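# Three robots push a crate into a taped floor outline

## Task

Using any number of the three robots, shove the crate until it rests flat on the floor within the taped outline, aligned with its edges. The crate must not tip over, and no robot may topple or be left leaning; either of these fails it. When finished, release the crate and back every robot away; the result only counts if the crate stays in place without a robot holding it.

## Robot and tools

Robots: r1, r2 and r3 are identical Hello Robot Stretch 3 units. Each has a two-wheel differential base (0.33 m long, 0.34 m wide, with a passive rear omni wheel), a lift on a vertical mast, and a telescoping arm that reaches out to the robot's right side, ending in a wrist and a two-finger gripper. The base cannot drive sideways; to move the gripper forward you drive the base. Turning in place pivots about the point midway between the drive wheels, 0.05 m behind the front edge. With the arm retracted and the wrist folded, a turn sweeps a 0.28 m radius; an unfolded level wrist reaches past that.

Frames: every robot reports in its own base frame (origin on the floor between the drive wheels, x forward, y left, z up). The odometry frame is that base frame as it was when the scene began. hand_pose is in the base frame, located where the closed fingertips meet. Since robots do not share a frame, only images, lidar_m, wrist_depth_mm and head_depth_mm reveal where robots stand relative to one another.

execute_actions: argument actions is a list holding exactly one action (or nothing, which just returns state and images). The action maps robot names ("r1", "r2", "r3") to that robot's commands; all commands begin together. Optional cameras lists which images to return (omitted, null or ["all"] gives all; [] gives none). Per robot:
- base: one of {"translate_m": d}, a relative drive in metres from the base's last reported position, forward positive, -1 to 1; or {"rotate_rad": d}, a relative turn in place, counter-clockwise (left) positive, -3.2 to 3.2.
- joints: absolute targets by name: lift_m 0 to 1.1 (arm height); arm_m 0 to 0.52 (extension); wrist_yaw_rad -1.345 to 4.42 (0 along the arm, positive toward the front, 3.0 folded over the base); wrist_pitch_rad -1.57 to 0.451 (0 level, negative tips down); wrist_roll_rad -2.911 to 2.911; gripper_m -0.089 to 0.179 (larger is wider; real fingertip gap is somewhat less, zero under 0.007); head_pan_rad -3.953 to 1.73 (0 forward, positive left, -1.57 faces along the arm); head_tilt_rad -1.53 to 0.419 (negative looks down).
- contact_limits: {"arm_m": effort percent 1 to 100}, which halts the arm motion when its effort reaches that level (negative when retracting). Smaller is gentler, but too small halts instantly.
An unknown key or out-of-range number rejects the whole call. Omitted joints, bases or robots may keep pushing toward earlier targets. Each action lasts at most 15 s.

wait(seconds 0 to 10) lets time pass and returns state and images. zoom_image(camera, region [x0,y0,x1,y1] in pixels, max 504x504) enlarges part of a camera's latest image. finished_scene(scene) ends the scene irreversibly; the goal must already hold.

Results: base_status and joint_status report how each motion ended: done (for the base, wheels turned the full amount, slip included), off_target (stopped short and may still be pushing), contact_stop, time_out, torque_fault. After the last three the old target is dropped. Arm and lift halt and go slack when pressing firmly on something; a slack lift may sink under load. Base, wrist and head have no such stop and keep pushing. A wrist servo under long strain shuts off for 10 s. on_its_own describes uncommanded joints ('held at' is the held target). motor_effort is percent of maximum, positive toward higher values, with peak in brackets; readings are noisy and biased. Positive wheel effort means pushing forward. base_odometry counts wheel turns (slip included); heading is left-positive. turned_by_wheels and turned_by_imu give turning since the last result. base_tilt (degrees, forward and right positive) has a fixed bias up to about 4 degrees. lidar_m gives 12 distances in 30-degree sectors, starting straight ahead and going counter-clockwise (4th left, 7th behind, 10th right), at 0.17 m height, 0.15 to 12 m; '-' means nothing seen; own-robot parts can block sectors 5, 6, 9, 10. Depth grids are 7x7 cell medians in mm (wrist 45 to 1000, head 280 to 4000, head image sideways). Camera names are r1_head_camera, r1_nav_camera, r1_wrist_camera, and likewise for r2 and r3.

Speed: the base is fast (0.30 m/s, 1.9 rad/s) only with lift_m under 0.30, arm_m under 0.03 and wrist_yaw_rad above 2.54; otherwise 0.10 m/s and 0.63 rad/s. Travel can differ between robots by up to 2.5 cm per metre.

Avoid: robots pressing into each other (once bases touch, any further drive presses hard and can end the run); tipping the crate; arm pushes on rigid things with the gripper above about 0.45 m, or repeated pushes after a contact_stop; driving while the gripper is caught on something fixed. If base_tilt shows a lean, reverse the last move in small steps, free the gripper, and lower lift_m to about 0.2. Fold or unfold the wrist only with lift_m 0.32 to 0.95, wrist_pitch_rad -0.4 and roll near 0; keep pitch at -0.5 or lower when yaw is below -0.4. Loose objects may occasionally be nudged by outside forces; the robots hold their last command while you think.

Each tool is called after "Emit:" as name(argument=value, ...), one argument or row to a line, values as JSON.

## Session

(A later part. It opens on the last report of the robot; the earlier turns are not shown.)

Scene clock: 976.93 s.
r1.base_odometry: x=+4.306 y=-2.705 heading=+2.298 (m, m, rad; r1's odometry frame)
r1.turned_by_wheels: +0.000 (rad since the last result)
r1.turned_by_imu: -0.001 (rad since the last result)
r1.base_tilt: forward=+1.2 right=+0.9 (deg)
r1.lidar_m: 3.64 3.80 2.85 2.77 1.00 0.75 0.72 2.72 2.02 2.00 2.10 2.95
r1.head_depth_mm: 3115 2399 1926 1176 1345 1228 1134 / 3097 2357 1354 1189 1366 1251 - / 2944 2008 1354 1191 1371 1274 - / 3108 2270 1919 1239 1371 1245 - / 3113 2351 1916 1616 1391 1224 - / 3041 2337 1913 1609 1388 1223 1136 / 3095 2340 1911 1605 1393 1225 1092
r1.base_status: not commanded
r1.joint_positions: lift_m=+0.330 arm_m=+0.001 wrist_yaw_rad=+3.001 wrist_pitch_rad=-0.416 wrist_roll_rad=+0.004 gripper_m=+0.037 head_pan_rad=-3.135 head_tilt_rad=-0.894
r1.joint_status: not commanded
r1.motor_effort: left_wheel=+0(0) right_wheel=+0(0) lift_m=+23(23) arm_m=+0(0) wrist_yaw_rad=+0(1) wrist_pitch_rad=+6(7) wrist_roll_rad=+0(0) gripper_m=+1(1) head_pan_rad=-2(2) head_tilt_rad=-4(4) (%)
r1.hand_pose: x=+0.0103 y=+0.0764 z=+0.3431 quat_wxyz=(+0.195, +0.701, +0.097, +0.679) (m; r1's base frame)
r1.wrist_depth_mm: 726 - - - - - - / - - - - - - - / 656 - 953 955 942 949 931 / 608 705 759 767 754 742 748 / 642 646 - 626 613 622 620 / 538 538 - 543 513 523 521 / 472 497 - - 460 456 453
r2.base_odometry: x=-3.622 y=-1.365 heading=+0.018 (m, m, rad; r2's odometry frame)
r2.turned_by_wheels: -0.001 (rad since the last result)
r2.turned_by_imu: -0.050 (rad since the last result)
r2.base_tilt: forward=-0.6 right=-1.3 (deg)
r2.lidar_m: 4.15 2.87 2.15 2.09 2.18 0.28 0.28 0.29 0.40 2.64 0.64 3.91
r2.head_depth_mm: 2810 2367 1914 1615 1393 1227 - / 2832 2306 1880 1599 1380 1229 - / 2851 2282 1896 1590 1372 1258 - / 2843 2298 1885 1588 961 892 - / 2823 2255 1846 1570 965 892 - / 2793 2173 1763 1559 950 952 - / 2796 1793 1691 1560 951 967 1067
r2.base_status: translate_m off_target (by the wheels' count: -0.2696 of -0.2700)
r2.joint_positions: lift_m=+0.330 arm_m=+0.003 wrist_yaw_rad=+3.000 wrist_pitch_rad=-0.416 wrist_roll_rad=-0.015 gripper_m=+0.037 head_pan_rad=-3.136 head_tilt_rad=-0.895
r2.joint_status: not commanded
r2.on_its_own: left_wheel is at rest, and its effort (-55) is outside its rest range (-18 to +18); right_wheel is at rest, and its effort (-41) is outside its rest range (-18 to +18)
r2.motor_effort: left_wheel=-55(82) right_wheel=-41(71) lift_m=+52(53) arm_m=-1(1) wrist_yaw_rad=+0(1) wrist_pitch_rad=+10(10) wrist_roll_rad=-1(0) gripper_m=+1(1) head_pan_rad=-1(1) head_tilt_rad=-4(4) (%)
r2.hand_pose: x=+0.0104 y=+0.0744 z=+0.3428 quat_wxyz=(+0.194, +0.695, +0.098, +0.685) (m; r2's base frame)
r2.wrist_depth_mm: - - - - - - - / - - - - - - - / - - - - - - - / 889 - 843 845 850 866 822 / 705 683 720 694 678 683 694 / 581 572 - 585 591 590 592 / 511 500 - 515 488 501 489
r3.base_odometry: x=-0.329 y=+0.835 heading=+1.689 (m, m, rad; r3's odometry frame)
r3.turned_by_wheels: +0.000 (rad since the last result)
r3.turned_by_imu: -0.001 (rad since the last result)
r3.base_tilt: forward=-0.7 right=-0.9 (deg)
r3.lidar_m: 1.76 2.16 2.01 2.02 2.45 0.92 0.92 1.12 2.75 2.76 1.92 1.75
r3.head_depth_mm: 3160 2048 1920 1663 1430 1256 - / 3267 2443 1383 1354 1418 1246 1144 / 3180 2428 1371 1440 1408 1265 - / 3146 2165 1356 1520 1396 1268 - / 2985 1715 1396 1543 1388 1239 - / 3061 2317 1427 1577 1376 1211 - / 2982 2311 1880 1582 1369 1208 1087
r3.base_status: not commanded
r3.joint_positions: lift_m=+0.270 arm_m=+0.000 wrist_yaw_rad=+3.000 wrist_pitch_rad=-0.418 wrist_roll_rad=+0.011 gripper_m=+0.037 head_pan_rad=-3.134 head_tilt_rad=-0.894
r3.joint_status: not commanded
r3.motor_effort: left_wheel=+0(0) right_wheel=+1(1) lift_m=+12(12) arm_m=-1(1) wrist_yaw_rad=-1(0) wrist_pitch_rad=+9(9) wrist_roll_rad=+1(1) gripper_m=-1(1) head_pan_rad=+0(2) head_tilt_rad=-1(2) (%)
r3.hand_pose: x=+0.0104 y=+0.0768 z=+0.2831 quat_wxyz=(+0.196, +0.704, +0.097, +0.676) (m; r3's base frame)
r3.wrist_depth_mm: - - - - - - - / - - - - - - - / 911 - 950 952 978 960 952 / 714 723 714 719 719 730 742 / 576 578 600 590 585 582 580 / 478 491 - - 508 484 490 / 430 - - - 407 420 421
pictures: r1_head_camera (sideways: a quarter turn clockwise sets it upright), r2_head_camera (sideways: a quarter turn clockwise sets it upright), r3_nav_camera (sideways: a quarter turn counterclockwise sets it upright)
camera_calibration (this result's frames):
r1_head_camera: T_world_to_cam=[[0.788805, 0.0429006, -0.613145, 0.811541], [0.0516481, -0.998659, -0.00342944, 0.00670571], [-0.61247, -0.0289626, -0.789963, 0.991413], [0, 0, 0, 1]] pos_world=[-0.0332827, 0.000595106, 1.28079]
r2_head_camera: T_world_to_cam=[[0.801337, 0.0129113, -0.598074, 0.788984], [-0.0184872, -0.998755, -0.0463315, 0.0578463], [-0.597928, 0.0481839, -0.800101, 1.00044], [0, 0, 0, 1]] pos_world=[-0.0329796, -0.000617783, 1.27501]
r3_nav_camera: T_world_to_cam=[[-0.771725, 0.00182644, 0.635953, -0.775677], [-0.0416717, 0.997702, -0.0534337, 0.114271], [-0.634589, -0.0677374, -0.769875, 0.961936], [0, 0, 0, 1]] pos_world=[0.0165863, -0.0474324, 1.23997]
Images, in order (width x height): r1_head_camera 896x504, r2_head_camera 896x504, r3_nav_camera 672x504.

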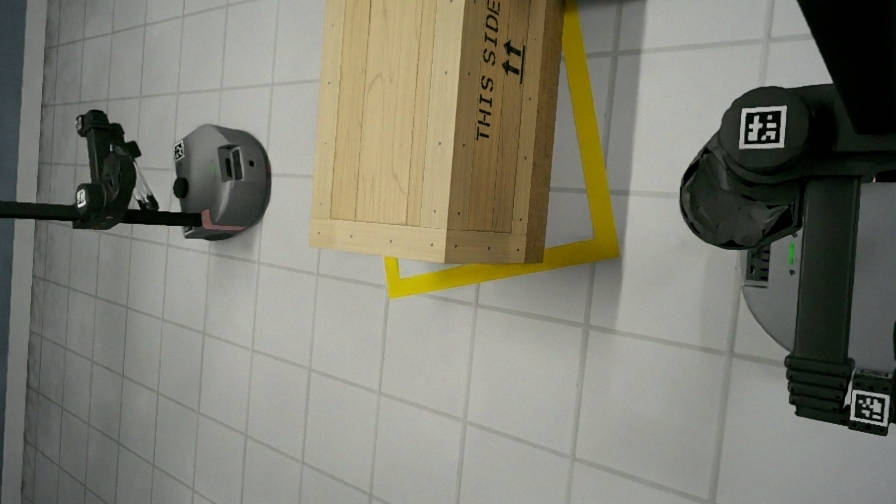

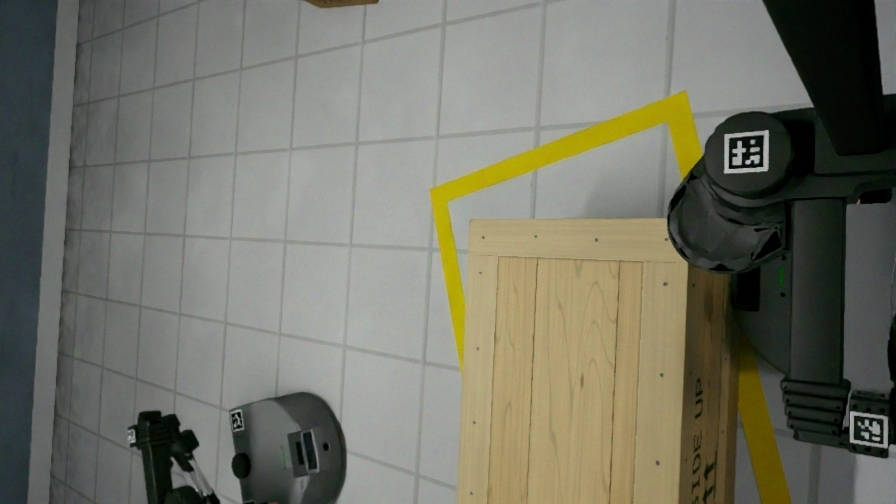

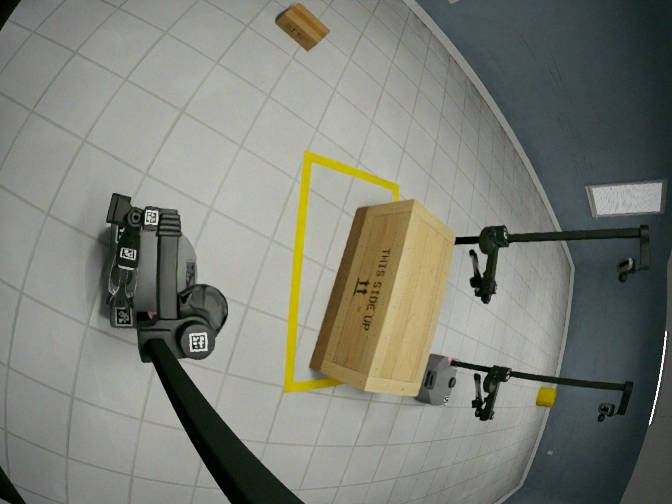

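Emit:
execute_actions(
  actions=[
    {"r1":{"base":{"rotate_rad":0.574},"joints":{"lift_m":0.27}},"r2":{"base":{"translate_m":0.02}}},
  ],
  cameras=[],
)

Emit:
execute_actions(
  actions=[
    {"r1":{"base":{"translate_m":-1.0}}},
  ],
  cameras=[],
)

Emit:
execute_actions(
  actions=[
    {"r1":{"base":{"rotate_rad":-2.044}}},
  ],
  cameras=[],
)

Emit:
execute_actions(
  actions=[
    {"r1":{"base":{"translate_m":-0.17},"joints":{"lift_m":0.33}}},
  ],
  cameras=["r1_head_camera","r1_nav_camera","r2_head_camera","r3_nav_camera"],
)

Scene clock: 1073.83 s.
r1.base_odometry: x=+4.306 y=-2.705 heading=+2.872 (m, m, rad; r1's odometry frame)
r1.turned_by_wheels: +0.574 (rad since the last result)
r1.turned_by_imu: +0.577 (rad since the last result)
r1.base_tilt: forward=+1.1 right=+0.9 (deg)
r1.lidar_m: 3.64 2.81 2.77 0.77 0.74 0.72 2.63 2.01 2.00 2.13 3.11 3.67
r1.head_depth_mm: 3128 2376 1936 1622 1245 1230 1133 / 3112 2364 1936 1616 1396 1246 - / 3023 2370 1922 1626 1393 1270 - / 2834 2358 1911 1601 1392 1246 - / 2555 2356 1918 1618 1390 1226 - / 2294 2352 1919 1603 1396 1223 1129 / 2072 2215 1919 1612 1390 1220 1087
r1.base_status: done
r1.joint_positions: lift_m=+0.270 arm_m=+0.001 wrist_yaw_rad=+3.001 wrist_pitch_rad=-0.416 wrist_roll_rad=+0.004 gripper_m=+0.037 head_pan_rad=-3.135 head_tilt_rad=-0.894
r1.joint_status: all done
r1.motor_effort: left_wheel=-2(10) right_wheel=+2(10) lift_m=+21(22) arm_m=+0(0) wrist_yaw_rad=+0(1) wrist_pitch_rad=+6(6) wrist_roll_rad=+0(0) gripper_m=+0(1) head_pan_rad=-3(2) head_tilt_rad=-4(3) (%)
r1.hand_pose: x=+0.0103 y=+0.0764 z=+0.2832 quat_wxyz=(+0.195, +0.701, +0.097, +0.679) (m; r1's base frame)
r1.wrist_depth_mm: 576 - - - - - - / 624 - 736 974 - - - / 641 - 766 840 829 822 822 / 640 674 674 665 653 654 647 / 551 554 - 549 538 540 534 / 471 486 - - 446 462 455 / - - - - 401 398 399
r2.base_odometry: x=-3.602 y=-1.365 heading=+0.018 (m, m, rad; r2's odometry frame)
r2.turned_by_wheels: +0.000 (rad since the last result)
r2.turned_by_imu: -0.001 (rad since the last result)
r2.base_tilt: forward=-0.6 right=-1.2 (deg)
r2.lidar_m: 4.14 2.87 2.14 2.08 2.18 3.06 0.30 0.31 0.43 2.64 0.66 3.91
r2.head_depth_mm: 2798 2328 1901 1606 1382 1217 - / 2844 2341 1871 1605 1381 1232 - / 2838 2307 1873 1578 1378 1255 - / 2883 2283 1854 1572 962 892 - / 2793 2269 1845 1575 959 932 - / 2798 2160 1802 1561 956 1037 - / 2868 1798 1740 1553 948 1053 1070
r2.base_status: done
r2.joint_positions: lift_m=+0.330 arm_m=+0.003 wrist_yaw_rad=+3.000 wrist_pitch_rad=-0.416 wrist_roll_rad=-0.015 gripper_m=+0.037 head_pan_rad=-3.136 head_tilt_rad=-0.895
r2.joint_status: not commanded
r2.motor_effort: left_wheel=+0(53) right_wheel=-1(41) lift_m=+52(52) arm_m=-1(1) wrist_yaw_rad=+0(1) wrist_pitch_rad=+10(10) wrist_roll_rad=+0(0) gripper_m=+1(0) head_pan_rad=-1(1) head_tilt_rad=-4(4) (%)
r2.hand_pose: x=+0.0104 y=+0.0744 z=+0.3428 quat_wxyz=(+0.194, +0.695, +0.098, +0.685) (m; r2's base frame)
r2.wrist_depth_mm: - - - - - - - / - - - - - - - / - - - - - - - / 848 - 858 868 870 822 847 / 708 692 710 683 680 686 687 / 580 585 - 574 600 572 568 / 510 499 - 515 486 503 501
r3.base_odometry: x=-0.329 y=+0.835 heading=+1.689 (m, m, rad; r3's odometry frame)
r3.turned_by_wheels: +0.000 (rad since the last result)
r3.turned_by_imu: -0.001 (rad since the last result)
r3.base_tilt: forward=-0.5 right=-0.9 (deg)
r3.lidar_m: 1.76 2.16 2.01 2.02 2.45 0.92 0.93 1.12 2.74 2.77 1.93 1.75
r3.head_depth_mm: 3115 1972 1912 1661 1438 1255 - / 3252 2470 1379 1353 1415 1248 1144 / 3181 2432 1369 1436 1411 1267 - / 3136 2247 1361 1516 1398 1273 - / 2968 1732 1391 1542 1388 1243 - / 3034 2332 1431 1581 1381 1211 - / 3002 2305 1878 1589 1366 1204 1090
r3.base_status: not commanded
r3.joint_positions: lift_m=+0.270 arm_m=+0.000 wrist_yaw_rad=+3.000 wrist_pitch_rad=-0.418 wrist_roll_rad=+0.011 gripper_m=+0.037 head_pan_rad=-3.134 head_tilt_rad=-0.894
r3.joint_status: not commanded
r3.motor_effort: left_wheel=-1(0) right_wheel=+1(1) lift_m=+12(12) arm_m=-1(1) wrist_yaw_rad=-1(0) wrist_pitch_rad=+9(9) wrist_roll_rad=+1(1) gripper_m=-1(0) head_pan_rad=-2(1) head_tilt_rad=-1(2) (%)
r3.hand_pose: x=+0.0104 y=+0.0768 z=+0.2831 quat_wxyz=(+0.196, +0.704, +0.097, +0.676) (m; r3's base frame)
r3.wrist_depth_mm: - - - - - - - / - - - - - - - / 915 - 955 953 969 956 983 / 691 706 704 710 721 731 725 / 572 568 595 582 578 589 588 / 486 496 - - 494 488 494 / 436 - - - 409 419 420
pictures: none
No camera images: the call's "cameras" was empty. Leave "cameras" out to get every camera's image.

Scene clock: 1078.93 s.
r1.base_odometry: x=+5.270 y=-2.971 heading=+2.872 (m, m, rad; r1's odometry frame)
r1.turned_by_wheels: +0.000 (rad since the last result)
r1.turned_by_imu: -0.004 (rad since the last result)
r1.base_tilt: forward=+1.2 right=+0.8 (deg)
r1.lidar_m: 4.36 0.49 0.48 0.51 3.01 2.96 1.88 1.43 1.41 1.52 2.22 4.51
r1.head_depth_mm: 2740 2388 1923 1628 1405 1230 1136 / 2742 2387 1924 1617 1402 1243 - / 2387 2374 1912 1617 1398 1279 - / 2073 2276 1912 1614 1388 1252 - / 1829 2110 1908 1613 1395 1229 - / 1635 1862 1916 1612 1389 1225 1127 / 1476 1658 1800 1602 1387 1217 1092
r1.base_status: done
r1.joint_positions: lift_m=+0.270 arm_m=+0.001 wrist_yaw_rad=+3.001 wrist_pitch_rad=-0.416 wrist_roll_rad=+0.004 gripper_m=+0.037 head_pan_rad=-3.135 head_tilt_rad=-0.894
r1.joint_status: not commanded
r1.motor_effort: left_wheel=-2(11) right_wheel=+2(4) lift_m=+21(21) arm_m=+0(0) wrist_yaw_rad=+0(1) wrist_pitch_rad=+6(6) wrist_roll_rad=+0(0) gripper_m=-1(0) head_pan_rad=-2(2) head_tilt_rad=-4(4) (%)
r1.hand_pose: x=+0.0103 y=+0.0764 z=+0.2832 quat_wxyz=(+0.195, +0.701, +0.097, +0.679) (m; r1's base frame)
r1.wrist_depth_mm: - - - 514 468 423 - / 914 - - 572 511 465 903 / 877 - 853 651 553 530 823 / 684 681 676 662 634 599 637 / 556 551 - 543 546 542 533 / 476 490 - - 447 459 456 / - - - - 403 398 396
r2.base_odometry: x=-3.602 y=-1.365 heading=+0.018 (m, m, rad; r2's odometry frame)
r2.turned_by_wheels: +0.000 (rad since the last result)
r2.turned_by_imu: -0.001 (rad since the last result)
r2.base_tilt: forward=-0.6 right=-1.1 (deg)
r2.lidar_m: 4.13 2.87 2.14 2.08 2.18 3.05 0.30 0.31 0.43 2.63 2.79 3.90
r2.head_depth_mm: 2766 2350 1899 1607 1387 1226 - / 2838 2294 1896 1609 1380 1233 - / 2833 2313 1889 1581 1373 1257 - / 2806 2277 1879 1581 962 895 - / 2837 2260 1858 1576 962 932 - / 2799 2174 1790 1567 955 1038 - / 2811 1793 1721 1555 945 1050 1072
r2.base_status: not commanded
r2.joint_positions: lift_m=+0.330 arm_m=+0.003 wrist_yaw_rad=+3.000 wrist_pitch_rad=-0.416 wrist_roll_rad=-0.015 gripper_m=+0.037 head_pan_rad=-3.136 head_tilt_rad=-0.895
r2.joint_status: not commanded
r2.motor_effort: left_wheel=+0(0) right_wheel=+0(0) lift_m=+53(53) arm_m=-1(1) wrist_yaw_rad=+0(0) wrist_pitch_rad=+9(9) wrist_roll_rad=+0(0) gripper_m=+0(0) head_pan_rad=-1(1) head_tilt_rad=-4(4) (%)
r2.hand_pose: x=+0.0104 y=+0.0744 z=+0.3428 quat_wxyz=(+0.194, +0.695, +0.098, +0.685) (m; r2's base frame)
r2.wrist_depth_mm: - - - - - - - / - - - - - - - / - - - - - - - / 855 - 836 843 841 843 823 / 696 692 717 675 700 680 670 / 601 578 - 579 604 576 582 / 507 504 - 518 486 496 501
r3.base_odometry: x=-0.329 y=+0.835 heading=+1.689 (m, m, rad; r3's odometry frame)
r3.turned_by_wheels: +0.000 (rad since the last result)
r3.turned_by_imu: -0.001 (rad since the last result)
r3.base_tilt: forward=-0.6 right=-0.9 (deg)
r3.lidar_m: 1.76 2.16 2.01 2.01 1.16 0.92 0.93 1.12 2.75 2.77 1.93 1.75
r3.head_depth_mm: 3267 2487 1942 1662 1432 1259 - / 3232 2467 1392 1356 1415 1246 1147 / 3244 2440 1371 1435 1410 1262 - / 3122 2222 1356 1516 1402 1277 - / 2971 1727 1387 1543 1386 1236 - / 3026 2322 1435 1576 1385 1216 - / 2969 2309 1876 1583 1366 1204 1089
r3.base_status: not commanded
r3.joint_positions: lift_m=+0.270 arm_m=+0.000 wrist_yaw_rad=+3.000 wrist_pitch_rad=-0.418 wrist_roll_rad=+0.011 gripper_m=+0.037 head_pan_rad=-3.134 head_tilt_rad=-0.894
r3.joint_status: not commanded
r3.motor_effort: left_wheel=-1(1) right_wheel=+1(1) lift_m=+12(12) arm_m=-1(1) wrist_yaw_rad=+0(0) wrist_pitch_rad=+9(9) wrist_roll_rad=+1(1) gripper_m=+0(0) head_pan_rad=-1(0) head_tilt_rad=-1(2) (%)
r3.hand_pose: x=+0.0104 y=+0.0768 z=+0.2831 quat_wxyz=(+0.196, +0.704, +0.097, +0.676) (m; r3's base frame)
r3.wrist_depth_mm: - - - - - - - / - - - - - - - / 889 - 938 955 949 977 - / 709 717 719 727 714 744 724 / 569 567 598 589 597 579 594 / 480 491 - - 500 479 494 / 425 - - - 400 423 420
pictures: none
No camera images: the call's "cameras" was empty. Leave "cameras" out to get every camera's image.

Scene clock: 1081.37 s.
r1.base_odometry: x=+5.270 y=-2.971 heading=+0.828 (m, m, rad; r1's odometry frame)
r1.turned_by_wheels: -2.044 (rad since the last result)
r1.turned_by_imu: -2.056 (rad since the last result)
r1.base_tilt: forward=+1.3 right=+0.9 (deg)
r1.lidar_m: 1.41 1.56 2.42 4.52 4.19 0.49 0.48 0.53 1.18 2.96 1.78 1.41
r1.head_depth_mm: 2834 1323 1641 1529 1395 1228 1131 / 2854 2374 1562 1525 1368 1238 - / 2890 2379 1345 1135 1043 1247 - / 2942 2379 1344 1133 1041 1248 - / 3001 2352 1914 1186 1104 1223 - / 3029 2278 1902 1609 1395 1222 1123 / 3058 2338 1902 1607 1387 1221 1090
r1.base_status: done
r1.joint_positions: lift_m=+0.270 arm_m=+0.001 wrist_yaw_rad=+3.001 wrist_pitch_rad=-0.416 wrist_roll_rad=+0.004 gripper_m=+0.037 head_pan_rad=-3.135 head_tilt_rad=-0.894
r1.joint_status: not commanded
r1.motor_effort: left_wheel=+3(15) right_wheel=-3(7) lift_m=+20(20) arm_m=+0(0) wrist_yaw_rad=-1(1) wrist_pitch_rad=+7(6) wrist_roll_rad=+0(0) gripper_m=-1(1) head_pan_rad=-2(2) head_tilt_rad=-3(3) (%)
r1.hand_pose: x=+0.0103 y=+0.0764 z=+0.2832 quat_wxyz=(+0.195, +0.701, +0.097, +0.679) (m; r1's base frame)
r1.wrist_depth_mm: - - - - - - - / - - - - - - - / 871 - 854 855 831 832 835 / 687 668 663 667 655 648 651 / 565 559 - 551 541 534 536 / 473 486 - - 449 462 457 / - - - - 400 403 398
r2.base_odometry: x=-3.602 y=-1.365 heading=+0.018 (m, m, rad; r2's odometry frame)
r2.turned_by_wheels: +0.000 (rad since the last result)
r2.turned_by_imu: -0.001 (rad since the last result)
r2.base_tilt: forward=-0.8 right=-1.1 (deg)
r2.lidar_m: 4.13 2.86 2.15 2.09 2.18 3.05 0.30 0.31 0.43 1.17 2.80 3.90
r2.head_depth_mm: 2843 2323 1902 1605 1391 1218 - / 2829 2320 1882 1599 1382 1227 - / 2861 2326 1861 1589 1378 1261 - / 2841 2281 1870 1569 966 895 - / 2790 2258 1856 1566 957 934 - / 2838 2195 1786 1567 951 1034 - / 2835 1783 1718 1556 950 1049 1067
r2.base_status: not commanded
r2.joint_positions: lift_m=+0.330 arm_m=+0.003 wrist_yaw_rad=+3.000 wrist_pitch_rad=-0.416 wrist_roll_rad=-0.015 gripper_m=+0.037 head_pan_rad=-3.136 head_tilt_rad=-0.895
r2.joint_status: not commanded
r2.motor_effort: left_wheel=+0(0) right_wheel=-1(1) lift_m=+53(52) arm_m=-1(1) wrist_yaw_rad=+0(0) wrist_pitch_rad=+10(9) wrist_roll_rad=-1(0) gripper_m=+0(0) head_pan_rad=-2(2) head_tilt_rad=-4(3) (%)
r2.hand_pose: x=+0.0104 y=+0.0744 z=+0.3428 quat_wxyz=(+0.194, +0.695, +0.098, +0.685) (m; r2's base frame)
r2.wrist_depth_mm: - - - - - - - / - - - - - - - / - - - - - - - / 844 - 844 862 850 831 837 / 678 693 708 703 684 680 684 / 583 578 - 571 594 578 573 / 508 506 - 515 489 499 495
r3.base_odometry: x=-0.329 y=+0.835 heading=+1.689 (m, m, rad; r3's odometry frame)
r3.turned_by_wheels: +0.000 (rad since the last result)
r3.turned_by_imu: +0.000 (rad since the last result)
r3.base_tilt: forward=-0.6 right=-0.8 (deg)
r3.lidar_m: 1.76 2.17 2.01 2.02 1.30 0.92 0.92 1.12 2.75 2.76 1.93 1.75
r3.head_depth_mm: 3313 2479 1939 1630 1433 1257 - / 3256 2458 1377 1354 1423 1247 1140 / 3196 2439 1369 1447 1413 1265 - / 3126 2239 1358 1528 1399 1278 - / 2946 1732 1388 1543 1388 1243 - / 3050 2349 1429 1583 1376 1219 - / 3012 2296 1866 1594 1373 1202 1086
r3.base_status: not commanded
r3.joint_positions: lift_m=+0.270 arm_m=+0.000 wrist_yaw_rad=+3.000 wrist_pitch_rad=-0.418 wrist_roll_rad=+0.011 gripper_m=+0.037 head_pan_rad=-3.134 head_tilt_rad=-0.894
r3.joint_status: not commanded
r3.motor_effort: left_wheel=+0(0) right_wheel=+1(1) lift_m=+12(12) arm_m=-1(1) wrist_yaw_rad=-1(1) wrist_pitch_rad=+9(9) wrist_roll_rad=+1(1) gripper_m=+1(0) head_pan_rad=-1(2) head_tilt_rad=-2(2) (%)
r3.hand_pose: x=+0.0104 y=+0.0768 z=+0.2831 quat_wxyz=(+0.196, +0.704, +0.097, +0.676) (m; r3's base frame)
r3.wrist_depth_mm: - - - - - - - / - - - - - - - / 940 - 964 965 969 956 982 / 707 705 731 715 717 718 731 / 576 579 592 581 585 571 577 / 476 489 - - 495 480 482 / 436 - - - 408 416 422
pictures: none
No camera images: the call's "cameras" was empty. Leave "cameras" out to get every camera's image.

Scene clock: 1083.87 s.
r1.base_odometry: x=+5.155 y=-3.096 heading=+0.828 (m, m, rad; r1's odometry frame)
r1.turned_by_wheels: +0.000 (rad since the last result)
r1.turned_by_imu: -0.001 (rad since the last result)
r1.base_tilt: forward=+1.1 right=+0.9 (deg)
r1.lidar_m: 1.58 1.75 2.70 4.52 3.98 0.32 0.31 0.34 1.10 2.93 1.99 1.59
r1.head_depth_mm: 2738 2375 1566 1451 1399 1228 1136 / 2776 2377 1868 1418 1348 1230 - / 2810 2372 1352 1132 983 894 - / 2849 2378 1350 1134 978 954 - / 2892 2368 1907 1545 977 1115 - / 2949 2242 1904 1619 1386 1223 1133 / 2927 2272 1913 1613 1390 1221 1090
r1.base_status: done
r1.joint_positions: lift_m=+0.330 arm_m=+0.001 wrist_yaw_rad=+3.001 wrist_pitch_rad=-0.416 wrist_roll_rad=+0.004 gripper_m=+0.037 head_pan_rad=-3.135 head_tilt_rad=-0.894
r1.joint_status: all done
r1.motor_effort: left_wheel=+3(10) right_wheel=-3(10) lift_m=+24(24) arm_m=+0(0) wrist_yaw_rad=-1(2) wrist_pitch_rad=+6(6) wrist_roll_rad=+0(0) gripper_m=+0(0) head_pan_rad=-2(2) head_tilt_rad=-4(3) (%)
r1.hand_pose: x=+0.0103 y=+0.0764 z=+0.3430 quat_wxyz=(+0.195, +0.701, +0.097, +0.679) (m; r1's base frame)
r1.wrist_depth_mm: - - - - - - - / - - - - - - - / - - 994 969 965 972 924 / 782 786 760 771 754 748 757 / 639 633 - 628 628 615 626 / 541 535 - 550 514 523 524 / 470 494 - - 459 456 459
r2.base_odometry: x=-3.602 y=-1.365 heading=+0.018 (m, m, rad; r2's odometry frame)
r2.turned_by_wheels: +0.000 (rad since the last result)
r2.turned_by_imu: -0.001 (rad since the last result)
r2.base_tilt: forward=-0.8 right=-1.1 (deg)
r2.lidar_m: 4.14 2.87 2.15 2.08 2.18 3.05 0.30 0.31 0.43 2.64 2.80 3.90
r2.head_depth_mm: 2818 2309 1903 1606 1393 1226 - / 2806 2294 1890 1595 1390 1224 - / 2865 2296 1860 1598 1375 1257 - / 2807 2284 1852 1578 960 891 - / 2802 2257 1842 1574 959 936 - / 2832 2176 1777 1567 953 1033 - / 2822 1790 1718 1554 954 1051 1070
r2.base_status: not commanded
r2.joint_positions: lift_m=+0.330 arm_m=+0.003 wrist_yaw_rad=+3.000 wrist_pitch_rad=-0.416 wrist_roll_rad=-0.015 gripper_m=+0.037 head_pan_rad=-3.136 head_tilt_rad=-0.895
r2.joint_status: not commanded
r2.motor_effort: left_wheel=+0(0) right_wheel=-1(0) lift_m=+52(52) arm_m=-1(1) wrist_yaw_rad=+1(0) wrist_pitch_rad=+9(10) wrist_roll_rad=+0(0) gripper_m=+1(0) head_pan_rad=+0(1) head_tilt_rad=-4(4) (%)
r2.hand_pose: x=+0.0104 y=+0.0744 z=+0.3428 quat_wxyz=(+0.194, +0.695, +0.098, +0.685) (m; r2's base frame)
r2.wrist_depth_mm: - - - - - - - / - - - - - - - / - - - - - - - / 891 - 864 811 851 844 835 / 686 699 729 683 685 676 694 / 594 592 - 583 589 573 566 / 497 503 - 519 488 499 501
r3.base_odometry: x=-0.329 y=+0.835 heading=+1.689 (m, m, rad; r3's odometry frame)
r3.turned_by_wheels: +0.000 (rad since the last result)
r3.turned_by_imu: +0.000 (rad since the last result)
r3.base_tilt: forward=-0.6 right=-0.9 (deg)
r3.lidar_m: 1.76 2.16 2.01 2.02 2.45 0.92 0.92 1.13 2.75 2.76 1.93 1.75
r3.head_depth_mm: 3312 2469 1949 1491 1439 1258 - / 3257 2461 1388 1353 1416 1242 1140 / 3198 2412 1376 1445 1402 1264 - / 3146 2231 1366 1518 1399 1276 - / 2953 1731 1390 1545 1385 1239 - / 3058 2309 1436 1577 1378 1215 - / 2983 2285 1874 1583 1371 1208 1089
r3.base_status: not commanded
r3.joint_positions: lift_m=+0.270 arm_m=+0.000 wrist_yaw_rad=+3.000 wrist_pitch_rad=-0.418 wrist_roll_rad=+0.011 gripper_m=+0.037 head_pan_rad=-3.134 head_tilt_rad=-0.894
r3.joint_status: not commanded
r3.motor_effort: left_wheel=+0(0) right_wheel=+1(1) lift_m=+12(13) arm_m=-1(1) wrist_yaw_rad=-1(0) wrist_pitch_rad=+9(9) wrist_roll_rad=+1(1) gripper_m=+0(1) head_pan_rad=+0(1) head_tilt_rad=-2(2) (%)
r3.hand_pose: x=+0.0104 y=+0.0768 z=+0.2831 quat_wxyz=(+0.196, +0.704, +0.097, +0.676) (m; r3's base frame)
r3.wrist_depth_mm: - - - - - - - / - - - - - - - / 949 - 937 942 941 959 - / 709 719 721 713 722 730 727 / 571 577 611 587 586 577 581 / 480 492 - - 499 491 483 / 430 - - - 405 422 417
pictures: r1_head_camera (sideways: a quarter turn clockwise sets it upright), r1_nav_camera (sideways: a quarter turn counterclockwise sets it upright), r2_head_camera (sideways: a quarter turn clockwise sets it upright), r3_nav_camera (sideways: a quarter turn counterclockwise sets it upright)
camera_calibration (this result's frames):
r1_head_camera: T_world_to_cam=[[0.788805, 0.0429009, -0.613145, 0.811541], [0.0516486, -0.998659, -0.00342944, 0.00670571], [-0.61247, -0.0289629, -0.789963, 0.991413], [0, 0, 0, 1]] pos_world=[-0.0332827, 0.000595088, 1.28079]
r1_nav_camera: T_world_to_cam=[[-0.771534, -0.0401006, 0.634923, -0.784462], [-0.0040677, 0.998302, 0.0581081, -0.0207157], [-0.636175, 0.0422497, -0.770387, 0.963747], [0, 0, 0, 1]] pos_world=[0.00778866, -0.0514949, 1.24173]
r2_head_camera: T_world_to_cam=[[0.801334, 0.0129061, -0.598078, 0.78899], [-0.0184938, -0.998755, -0.0463314, 0.0578462], [-0.597931, 0.0481877, -0.800098, 1.00044], [0, 0, 0, 1]] pos_world=[-0.0329797, -0.000617532, 1.27501]
r3_nav_camera: T_world_to_cam=[[-0.771725, 0.00182662, 0.635953, -0.775677], [-0.0416714, 0.997702, -0.0534337, 0.114271], [-0.634589, -0.0677372, -0.769875, 0.961936], [0, 0, 0, 1]] pos_world=[0.0165863, -0.0474324, 1.23997]
Images, in order (width x height): r1_head_camera 896x504, r1_nav_camera 672x504, r2_head_camera 896x504, r3_nav_camera 672x504.

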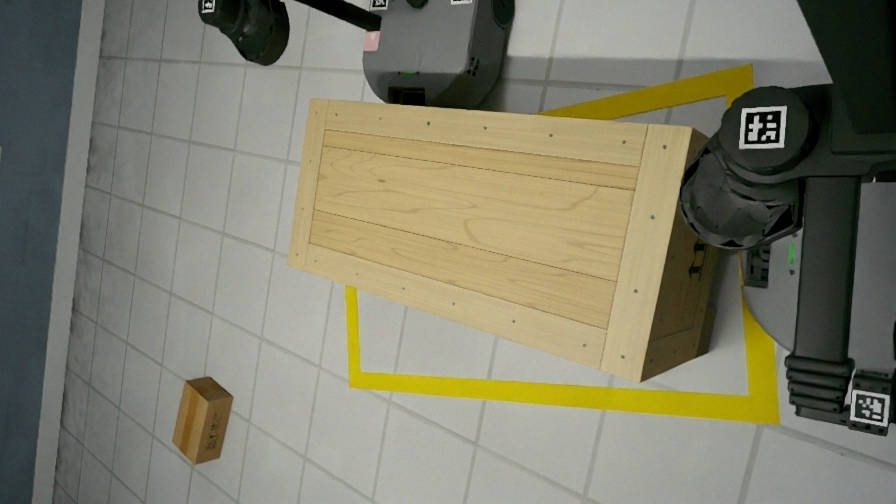

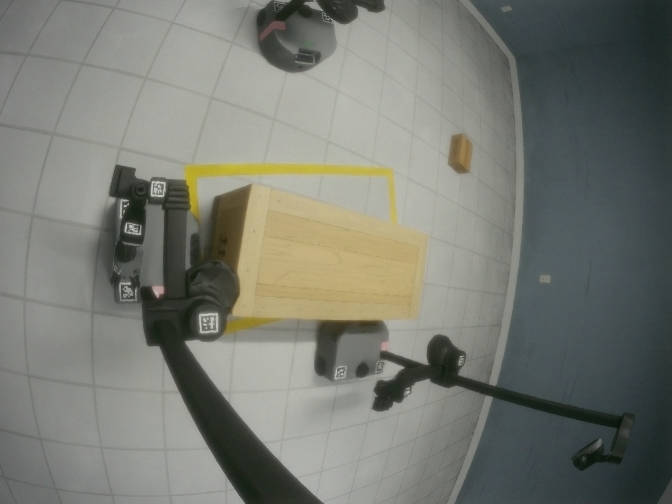

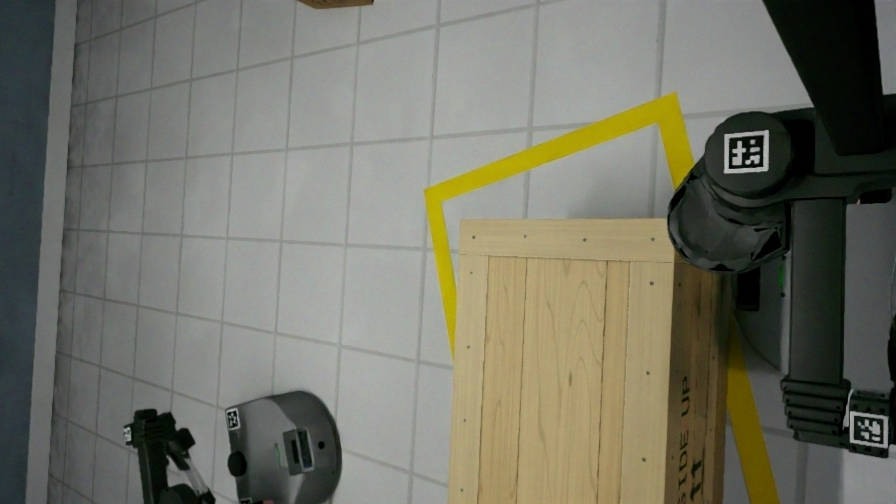

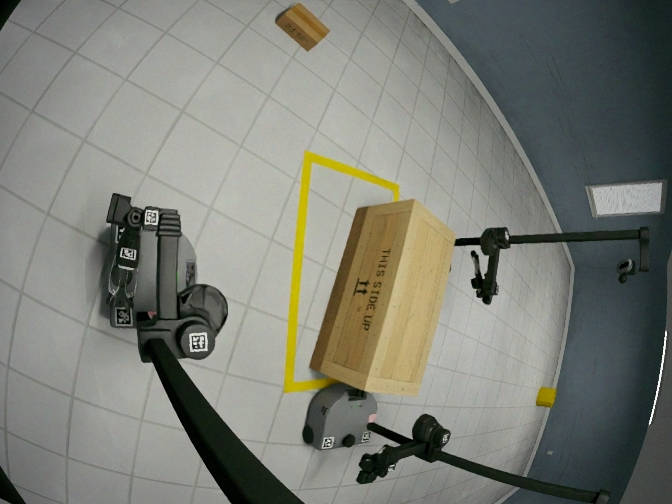

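Emit:
execute_actions(
  actions=[
    {"r1":{"base":{"translate_m":-0.3}},"r2":{"base":{"translate_m":-0.3}}},
  ],
  cameras=["r1_head_camera","r1_nav_camera","r2_head_camera","r3_nav_camera"],
)

Scene clock: 1096.47 s.
r1.base_odometry: x=+4.952 y=-3.317 heading=+0.828 (m, m, rad; r1's odometry frame)
r1.turned_by_wheels: +0.000 (rad since the last result)
r1.turned_by_imu: -0.034 (rad since the last result)
r1.base_tilt: forward=+1.2 right=+0.9 (deg)
r1.lidar_m: 1.67 1.83 2.75 4.51 3.95 0.31 0.28 0.28 1.08 2.95 2.16 1.69
r1.head_depth_mm: 2572 2311 1918 1622 1395 1229 1134 / 2724 2301 1177 1445 1398 1227 - / 2753 2365 1878 1414 982 906 - / 2782 2346 1341 1131 978 903 - / 2811 2333 1338 1137 976 907 - / 2826 2341 1863 1179 1012 1181 1140 / 2880 2336 1906 1608 1392 1221 1087
r1.base_status: translate_m off_target (by the wheels' count: -0.2997 of -0.3000)
r1.joint_positions: lift_m=+0.330 arm_m=+0.001 wrist_yaw_rad=+3.001 wrist_pitch_rad=-0.416 wrist_roll_rad=+0.004 gripper_m=+0.037 head_pan_rad=-3.135 head_tilt_rad=-0.896
r1.joint_status: not commanded
r1.on_its_own: left_wheel is at rest, and its effort (-56) is outside its rest range (-18 to +18); right_wheel is at rest, and its effort (-42) is outside its rest range (-18 to +18)
r1.motor_effort: left_wheel=-56(100) right_wheel=-42(79) lift_m=+22(24) arm_m=+0(0) wrist_yaw_rad=-1(3) wrist_pitch_rad=+7(7) wrist_roll_rad=+0(0) gripper_m=+0(0) head_pan_rad=-2(3) head_tilt_rad=-2(4) (%)
r1.hand_pose: x=+0.0103 y=+0.0763 z=+0.3430 quat_wxyz=(+0.195, +0.701, +0.097, +0.679) (m; r1's base frame)
r1.wrist_depth_mm: - - - - - - - / - - - - - - - / - - 967 978 978 967 941 / 783 792 767 756 769 747 735 / 643 644 - 632 622 621 619 / 540 537 - 543 514 526 525 / 468 497 - - 458 460 455
r2.base_odometry: x=-3.901 y=-1.370 heading=+0.017 (m, m, rad; r2's odometry frame)
r2.turned_by_wheels: -0.001 (rad since the last result)
r2.turned_by_imu: -0.158 (rad since the last result)
r2.base_tilt: forward=-0.7 right=-1.1 (deg)
r2.lidar_m: 4.35 3.36 2.22 2.05 2.08 2.61 0.27 0.27 0.28 0.41 2.74 3.42
r2.head_depth_mm: 2829 2369 1823 1596 1388 1223 - / 2775 2318 1904 1592 1384 1227 - / 2718 2307 1870 1601 1367 1250 - / 2714 2295 1865 1587 1347 897 - / 2695 2264 1847 1562 958 886 - / 2648 2224 1838 1556 955 860 - / 2659 2233 1830 1557 953 838 1019
r2.base_status: translate_m off_target (by the wheels' count: -0.2996 of -0.3000)
r2.joint_positions: lift_m=+0.330 arm_m=+0.003 wrist_yaw_rad=+3.000 wrist_pitch_rad=-0.416 wrist_roll_rad=-0.015 gripper_m=+0.037 head_pan_rad=-3.136 head_tilt_rad=-0.895
r2.joint_status: not commanded
r2.on_its_own: left_wheel is at rest, and its effort (-57) is outside its rest range (-18 to +18); right_wheel is at rest, and its effort (-31) is outside its rest range (-18 to +18)
r2.motor_effort: left_wheel=-57(83) right_wheel=-31(69) lift_m=+52(53) arm_m=-1(1) wrist_yaw_rad=+0(0) wrist_pitch_rad=+10(9) wrist_roll_rad=-1(0) gripper_m=-1(0) head_pan_rad=-1(1) head_tilt_rad=-4(4) (%)
r2.hand_pose: x=+0.0104 y=+0.0744 z=+0.3428 quat_wxyz=(+0.194, +0.695, +0.099, +0.685) (m; r2's base frame)
r2.wrist_depth_mm: - - - - - - - / - - - - - - - / - - - - - - - / 864 - 851 834 834 814 831 / 680 687 725 686 683 680 672 / 586 581 - 582 595 583 572 / 503 504 - 516 493 497 489
r3.base_odometry: x=-0.329 y=+0.835 heading=+1.689 (m, m, rad; r3's odometry frame)
r3.turned_by_wheels: +0.000 (rad since the last result)
r3.turned_by_imu: -0.001 (rad since the last result)
r3.base_tilt: forward=-0.5 right=-0.8 (deg)
r3.lidar_m: 1.76 2.17 2.00 2.02 2.46 0.90 0.87 0.92 2.74 2.76 1.93 1.75
r3.head_depth_mm: 3340 2486 1941 1487 1434 1258 - / 3253 2425 1383 1386 1417 1246 1147 / 3212 2408 1372 1393 1408 1265 - / 3152 2318 1360 1399 1398 1274 - / 3127 2129 1345 1411 1388 1242 - / 2810 1651 1329 1431 1378 1216 - / 3014 2287 1811 1511 1369 1206 1092
r3.base_status: not commanded
r3.joint_positions: lift_m=+0.270 arm_m=+0.000 wrist_yaw_rad=+3.000 wrist_pitch_rad=-0.418 wrist_roll_rad=+0.011 gripper_m=+0.037 head_pan_rad=-3.134 head_tilt_rad=-0.894
r3.joint_status: not commanded
r3.motor_effort: left_wheel=+0(0) right_wheel=+1(1) lift_m=+12(12) arm_m=-1(1) wrist_yaw_rad=+0(1) wrist_pitch_rad=+9(9) wrist_roll_rad=+1(1) gripper_m=+0(0) head_pan_rad=-1(2) head_tilt_rad=-2(1) (%)
r3.hand_pose: x=+0.0104 y=+0.0768 z=+0.2831 quat_wxyz=(+0.196, +0.704, +0.097, +0.676) (m; r3's base frame)
r3.wrist_depth_mm: - - - - - - - / - - - - - - - / 930 - 945 970 964 985 971 / 712 703 708 730 729 719 729 / 570 568 599 588 597 585 586 / 477 488 - - 509 489 492 / 427 - - - 409 415 423
pictures: r1_head_camera (sideways: a quarter turn clockwise sets it upright), r1_nav_camera (sideways: a quarter turn counterclockwise sets it upright), r2_head_camera (sideways: a quarter turn clockwise sets it upright), r3_nav_camera (sideways: a quarter turn counterclockwise sets it upright)
camera_calibration (this result's frames):
r1_head_camera: T_world_to_cam=[[0.790044, 0.0426453, -0.611566, 0.809476], [0.051322, -0.998677, -0.00333928, 0.00659031], [-0.610899, -0.0287486, -0.791187, 0.992995], [0, 0, 0, 1]] pos_world=[-0.0332402, 0.000608497, 1.28071]
r1_nav_camera: T_world_to_cam=[[-0.772816, -0.039851, 0.633378, -0.782441], [-0.00385067, 0.998303, 0.058113, -0.0207232], [-0.634619, 0.0424717, -0.771657, 0.965389], [0, 0, 0, 1]] pos_world=[0.00789176, -0.0514947, 1.24174]
r2_head_camera: T_world_to_cam=[[0.801294, 0.0128753, -0.598132, 0.789061], [-0.0185351, -0.998754, -0.0463297, 0.0578443], [-0.597984, 0.0482102, -0.800057, 1.00039], [0, 0, 0, 1]] pos_world=[-0.0329816, -0.000616052, 1.27501]
r3_nav_camera: T_world_to_cam=[[-0.771725, 0.00182644, 0.635953, -0.775677], [-0.0416717, 0.997702, -0.0534337, 0.114271], [-0.634589, -0.0677374, -0.769875, 0.961936], [0, 0, 0, 1]] pos_world=[0.0165863, -0.0474324, 1.23997]
Images, in order (width x height): r1_head_camera 896x504, r1_nav_camera 672x504, r2_head_camera 896x504, r3_nav_camera 672x504.

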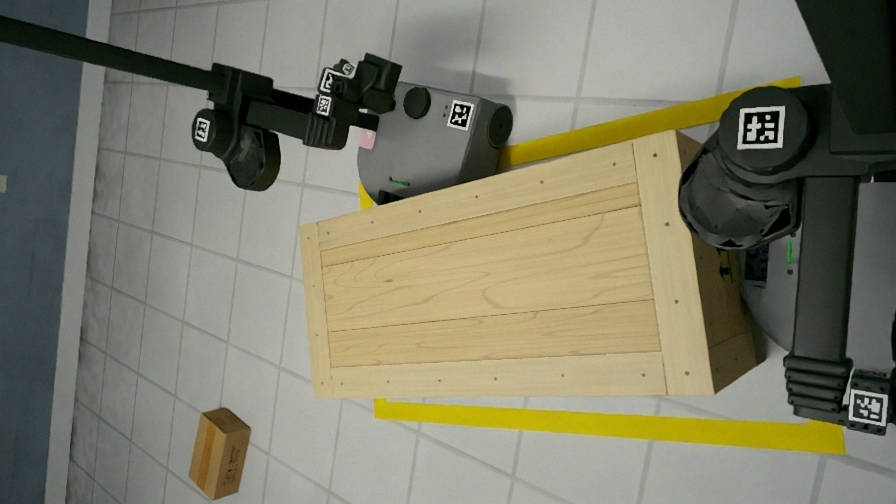

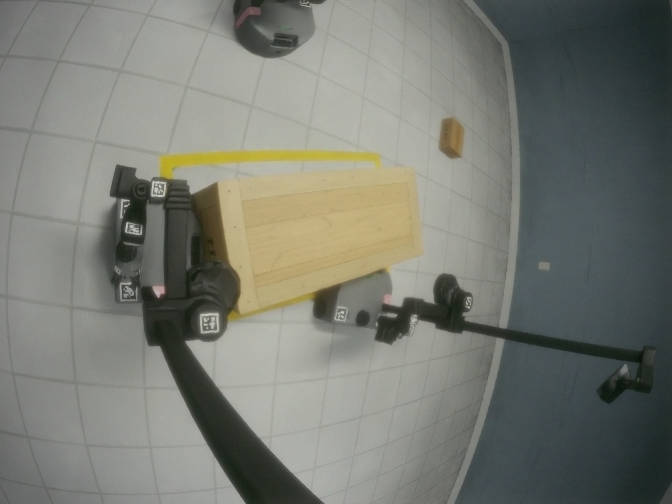

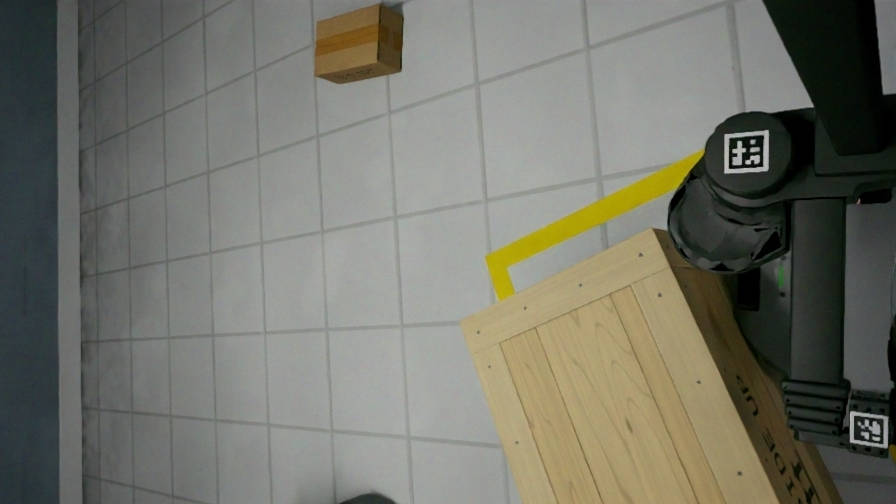

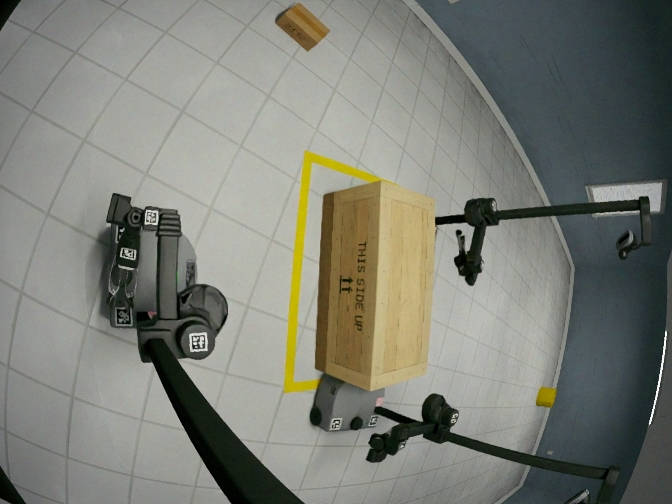

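Emit:
execute_actions(
  actions=[
    {"r1":{"base":{"translate_m":0.25}},"r2":{"base":{"translate_m":0.3}}},
  ],
  cameras=["r1_head_camera","r1_nav_camera","r2_head_camera","r2_nav_camera","r3_head_camera","r3_nav_camera"],
)

Scene clock: 1104.77 s.
r1.base_odometry: x=+5.121 y=-3.132 heading=+0.828 (m, m, rad; r1's odometry frame)
r1.turned_by_wheels: +0.000 (rad since the last result)
r1.turned_by_imu: +0.000 (rad since the last result)
r1.base_tilt: forward=+1.2 right=+0.9 (deg)
r1.lidar_m: 1.43 1.56 2.34 4.51 4.25 0.58 0.52 0.52 1.18 2.98 1.85 1.44
r1.head_depth_mm: 2854 2157 1674 1523 1398 1233 1135 / 2857 2362 1929 1584 1393 1248 - / 2906 2363 1864 1132 1178 1271 - / 2936 2353 1345 1130 1133 1243 - / 2941 2356 1334 1129 1088 1221 - / 2983 2258 1852 1573 1386 1223 1143 / 3058 2270 1892 1599 1390 1218 1092
r1.base_status: done
r1.joint_positions: lift_m=+0.330 arm_m=+0.001 wrist_yaw_rad=+3.001 wrist_pitch_rad=-0.416 wrist_roll_rad=+0.004 gripper_m=+0.037 head_pan_rad=-3.135 head_tilt_rad=-0.896
r1.joint_status: not commanded
r1.motor_effort: left_wheel=+0(53) right_wheel=+0(41) lift_m=+23(23) arm_m=+0(0) wrist_yaw_rad=-1(1) wrist_pitch_rad=+6(6) wrist_roll_rad=+0(0) gripper_m=-1(1) head_pan_rad=-2(2) head_tilt_rad=-3(3) (%)
r1.hand_pose: x=+0.0103 y=+0.0763 z=+0.3430 quat_wxyz=(+0.195, +0.701, +0.097, +0.679) (m; r1's base frame)
r1.wrist_depth_mm: - - - - - - - / - - - - - - - / - - 997 974 975 945 938 / 781 779 781 749 757 752 749 / 647 629 - 625 624 617 608 / 542 532 - 550 513 518 526 / 470 488 - - 457 461 453
r2.base_odometry: x=-3.601 y=-1.365 heading=+0.017 (m, m, rad; r2's odometry frame)
r2.turned_by_wheels: +0.000 (rad since the last result)
r2.turned_by_imu: -0.001 (rad since the last result)
r2.base_tilt: forward=-0.7 right=-1.2 (deg)
r2.lidar_m: 4.06 3.40 2.26 2.08 2.11 2.66 0.55 0.54 0.57 1.17 2.70 3.37
r2.head_depth_mm: 2950 2347 1852 1617 1387 1223 - / 2924 2341 1839 1599 1381 1230 - / 2943 2289 1880 1585 1381 1259 - / 2878 2266 1880 1158 1316 1253 - / 2895 2273 1855 1107 1192 1230 - / 2837 2266 1830 1100 1065 1196 - / 2781 2234 1780 1095 1004 1172 1070
r2.base_status: done
r2.joint_positions: lift_m=+0.330 arm_m=+0.003 wrist_yaw_rad=+3.000 wrist_pitch_rad=-0.416 wrist_roll_rad=-0.015 gripper_m=+0.037 head_pan_rad=-3.136 head_tilt_rad=-0.895
r2.joint_status: not commanded
r2.motor_effort: left_wheel=+0(53) right_wheel=+0(30) lift_m=+52(52) arm_m=-1(1) wrist_yaw_rad=+0(0) wrist_pitch_rad=+10(10) wrist_roll_rad=+0(0) gripper_m=-1(1) head_pan_rad=+0(2) head_tilt_rad=-3(4) (%)
r2.hand_pose: x=+0.0104 y=+0.0744 z=+0.3428 quat_wxyz=(+0.194, +0.695, +0.099, +0.685) (m; r2's base frame)
r2.wrist_depth_mm: - - - - - - - / - - - - - - - / - - - - - - - / 848 - 884 863 851 845 857 / 683 696 715 687 683 682 693 / 576 585 - 581 589 576 567 / 511 505 - 516 481 500 493
r3.base_odometry: x=-0.329 y=+0.835 heading=+1.689 (m, m, rad; r3's odometry frame)
r3.turned_by_wheels: +0.000 (rad since the last result)
r3.turned_by_imu: -0.001 (rad since the last result)
r3.base_tilt: forward=-0.6 right=-0.9 (deg)
r3.lidar_m: 1.76 2.16 2.00 2.02 1.31 0.90 0.87 0.92 2.75 2.76 1.93 1.75
r3.head_depth_mm: 3286 2488 1991 1630 1441 1253 - / 3240 2462 1379 1390 1422 1246 1146 / 3169 2425 1368 1395 1404 1259 - / 3141 1983 1360 1409 1393 1275 - / 1611 2140 1350 1415 1390 1239 - / 3061 2332 1333 1419 1377 1218 - / 3003 2305 1821 1529 1371 1207 1089
r3.base_status: not commanded
r3.joint_positions: lift_m=+0.270 arm_m=+0.000 wrist_yaw_rad=+3.000 wrist_pitch_rad=-0.418 wrist_roll_rad=+0.011 gripper_m=+0.037 head_pan_rad=-3.134 head_tilt_rad=-0.894
r3.joint_status: not commanded
r3.motor_effort: left_wheel=-1(1) right_wheel=+1(1) lift_m=+12(12) arm_m=-1(1) wrist_yaw_rad=+0(1) wrist_pitch_rad=+9(9) wrist_roll_rad=+1(1) gripper_m=+0(1) head_pan_rad=-2(1) head_tilt_rad=-1(2) (%)
r3.hand_pose: x=+0.0104 y=+0.0768 z=+0.2831 quat_wxyz=(+0.196, +0.704, +0.097, +0.676) (m; r3's base frame)
r3.wrist_depth_mm: - - - - - - - / - - - - - - - / 943 - 944 983 977 949 962 / 706 706 719 712 729 723 734 / 568 565 605 585 576 596 582 / 482 489 - - 503 489 484 / 421 - - - 411 422 422
pictures: r1_head_camera (sideways: a quarter turn clockwise sets it upright), r1_nav_camera (sideways: a quarter turn counterclockwise sets it upright), r2_head_camera (sideways: a quarter turn clockwise sets it upright), r2_nav_camera (sideways: a quarter turn counterclockwise sets it upright), r3_head_camera (sideways: a quarter turn clockwise sets it upright), r3_nav_camera (sideways: a quarter turn counterclockwise sets it upright)
camera_calibration (this result's frames):
r1_head_camera: T_world_to_cam=[[0.790043, 0.0426445, -0.611566, 0.809477], [0.0513211, -0.998677, -0.00333932, 0.00659037], [-0.610899, -0.028748, -0.791186, 0.992994], [0, 0, 0, 1]] pos_world=[-0.0332402, 0.000608534, 1.28071]
r1_nav_camera: T_world_to_cam=[[-0.772815, -0.0398503, 0.633379, -0.782442], [-0.00384967, 0.998303, 0.058113, -0.0207232], [-0.63462, 0.0424723, -0.771657, 0.965389], [0, 0, 0, 1]] pos_world=[0.00789165, -0.0514947, 1.24174]
r2_head_camera: T_world_to_cam=[[0.801295, 0.0128768, -0.598131, 0.789059], [-0.0185331, -0.998754, -0.0463298, 0.0578443], [-0.597982, 0.048209, -0.800058, 1.00039], [0, 0, 0, 1]] pos_world=[-0.0329815, -0.000616126, 1.27501]
r2_nav_camera: T_world_to_cam=[[-0.779466, -0.0487063, 0.624548, -0.767068], [-0.0517742, 0.998571, 0.0132583, 0.0415191], [-0.624302, -0.0220011, -0.780874, 0.976997], [0, 0, 0, 1]] pos_world=[0.0141871, -0.0573258, 1.24143]
r3_head_camera: T_world_to_cam=[[0.780577, 0.0470426, -0.623287, 0.819467], [0.00989256, -0.997969, -0.0629328, 0.0778537], [-0.624981, 0.042958, -0.779457, 0.977483], [0, 0, 0, 1]] pos_world=[-0.0295187, -0.00284496, 1.27757]
r3_nav_camera: T_world_to_cam=[[-0.771725, 0.00182644, 0.635953, -0.775677], [-0.0416717, 0.997702, -0.0534337, 0.114271], [-0.634589, -0.0677374, -0.769875, 0.961936], [0, 0, 0, 1]] pos_world=[0.0165863, -0.0474324, 1.23997]
Images, in order (width x height): r1_head_camera 896x504, r1_nav_camera 672x504, r2_head_camera 896x504, r2_nav_camera 672x504, r3_head_camera 896x504, r3_nav_camera 672x504.

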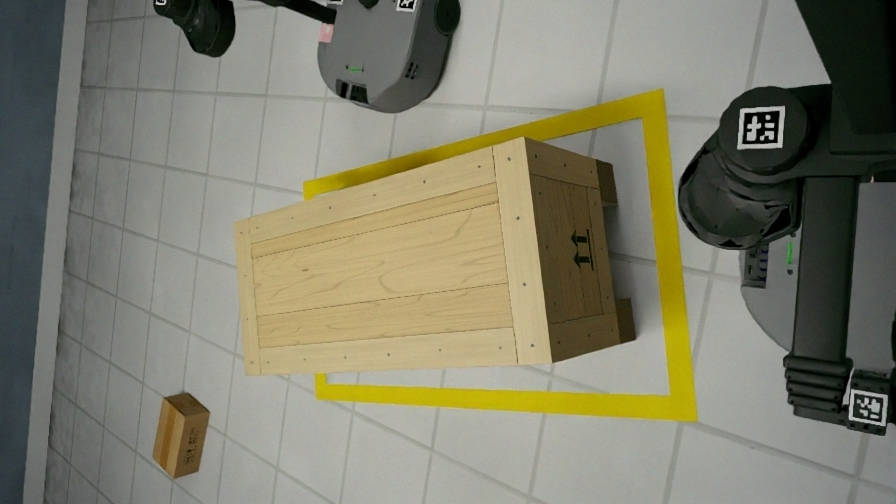

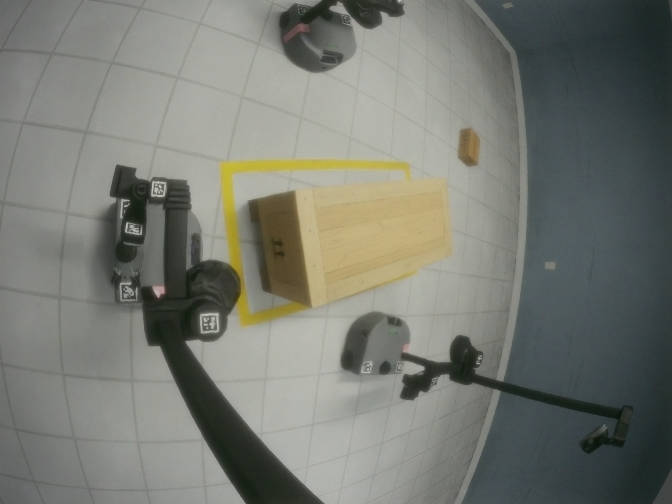

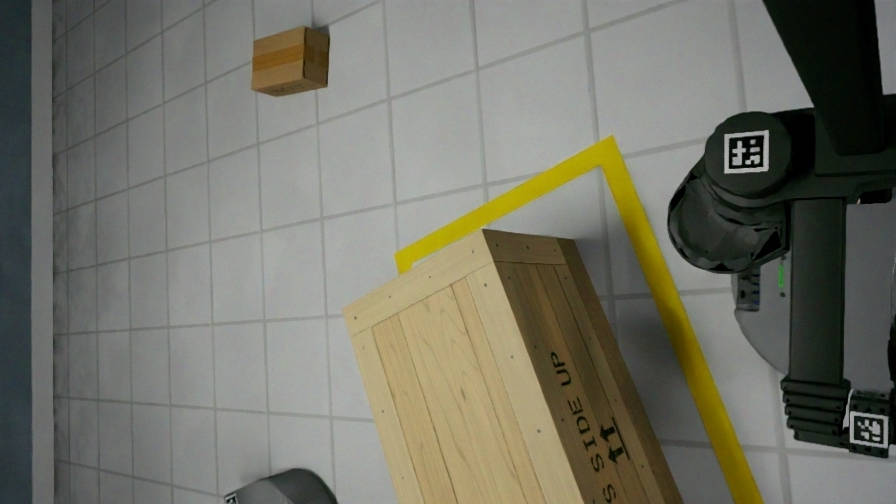

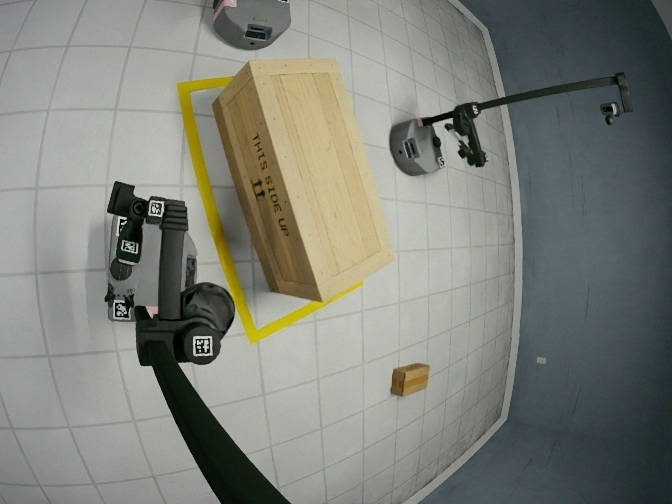

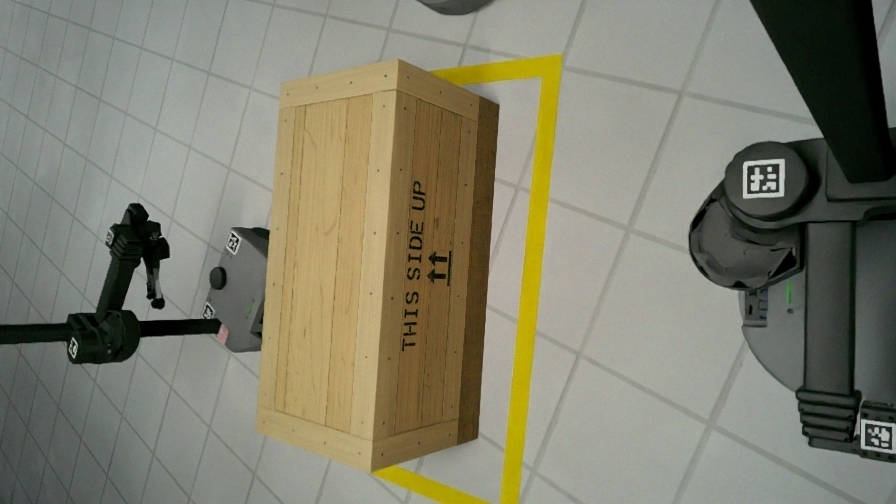

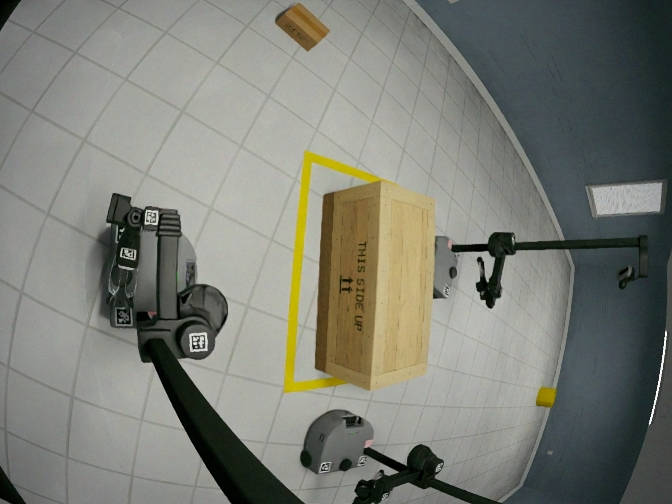

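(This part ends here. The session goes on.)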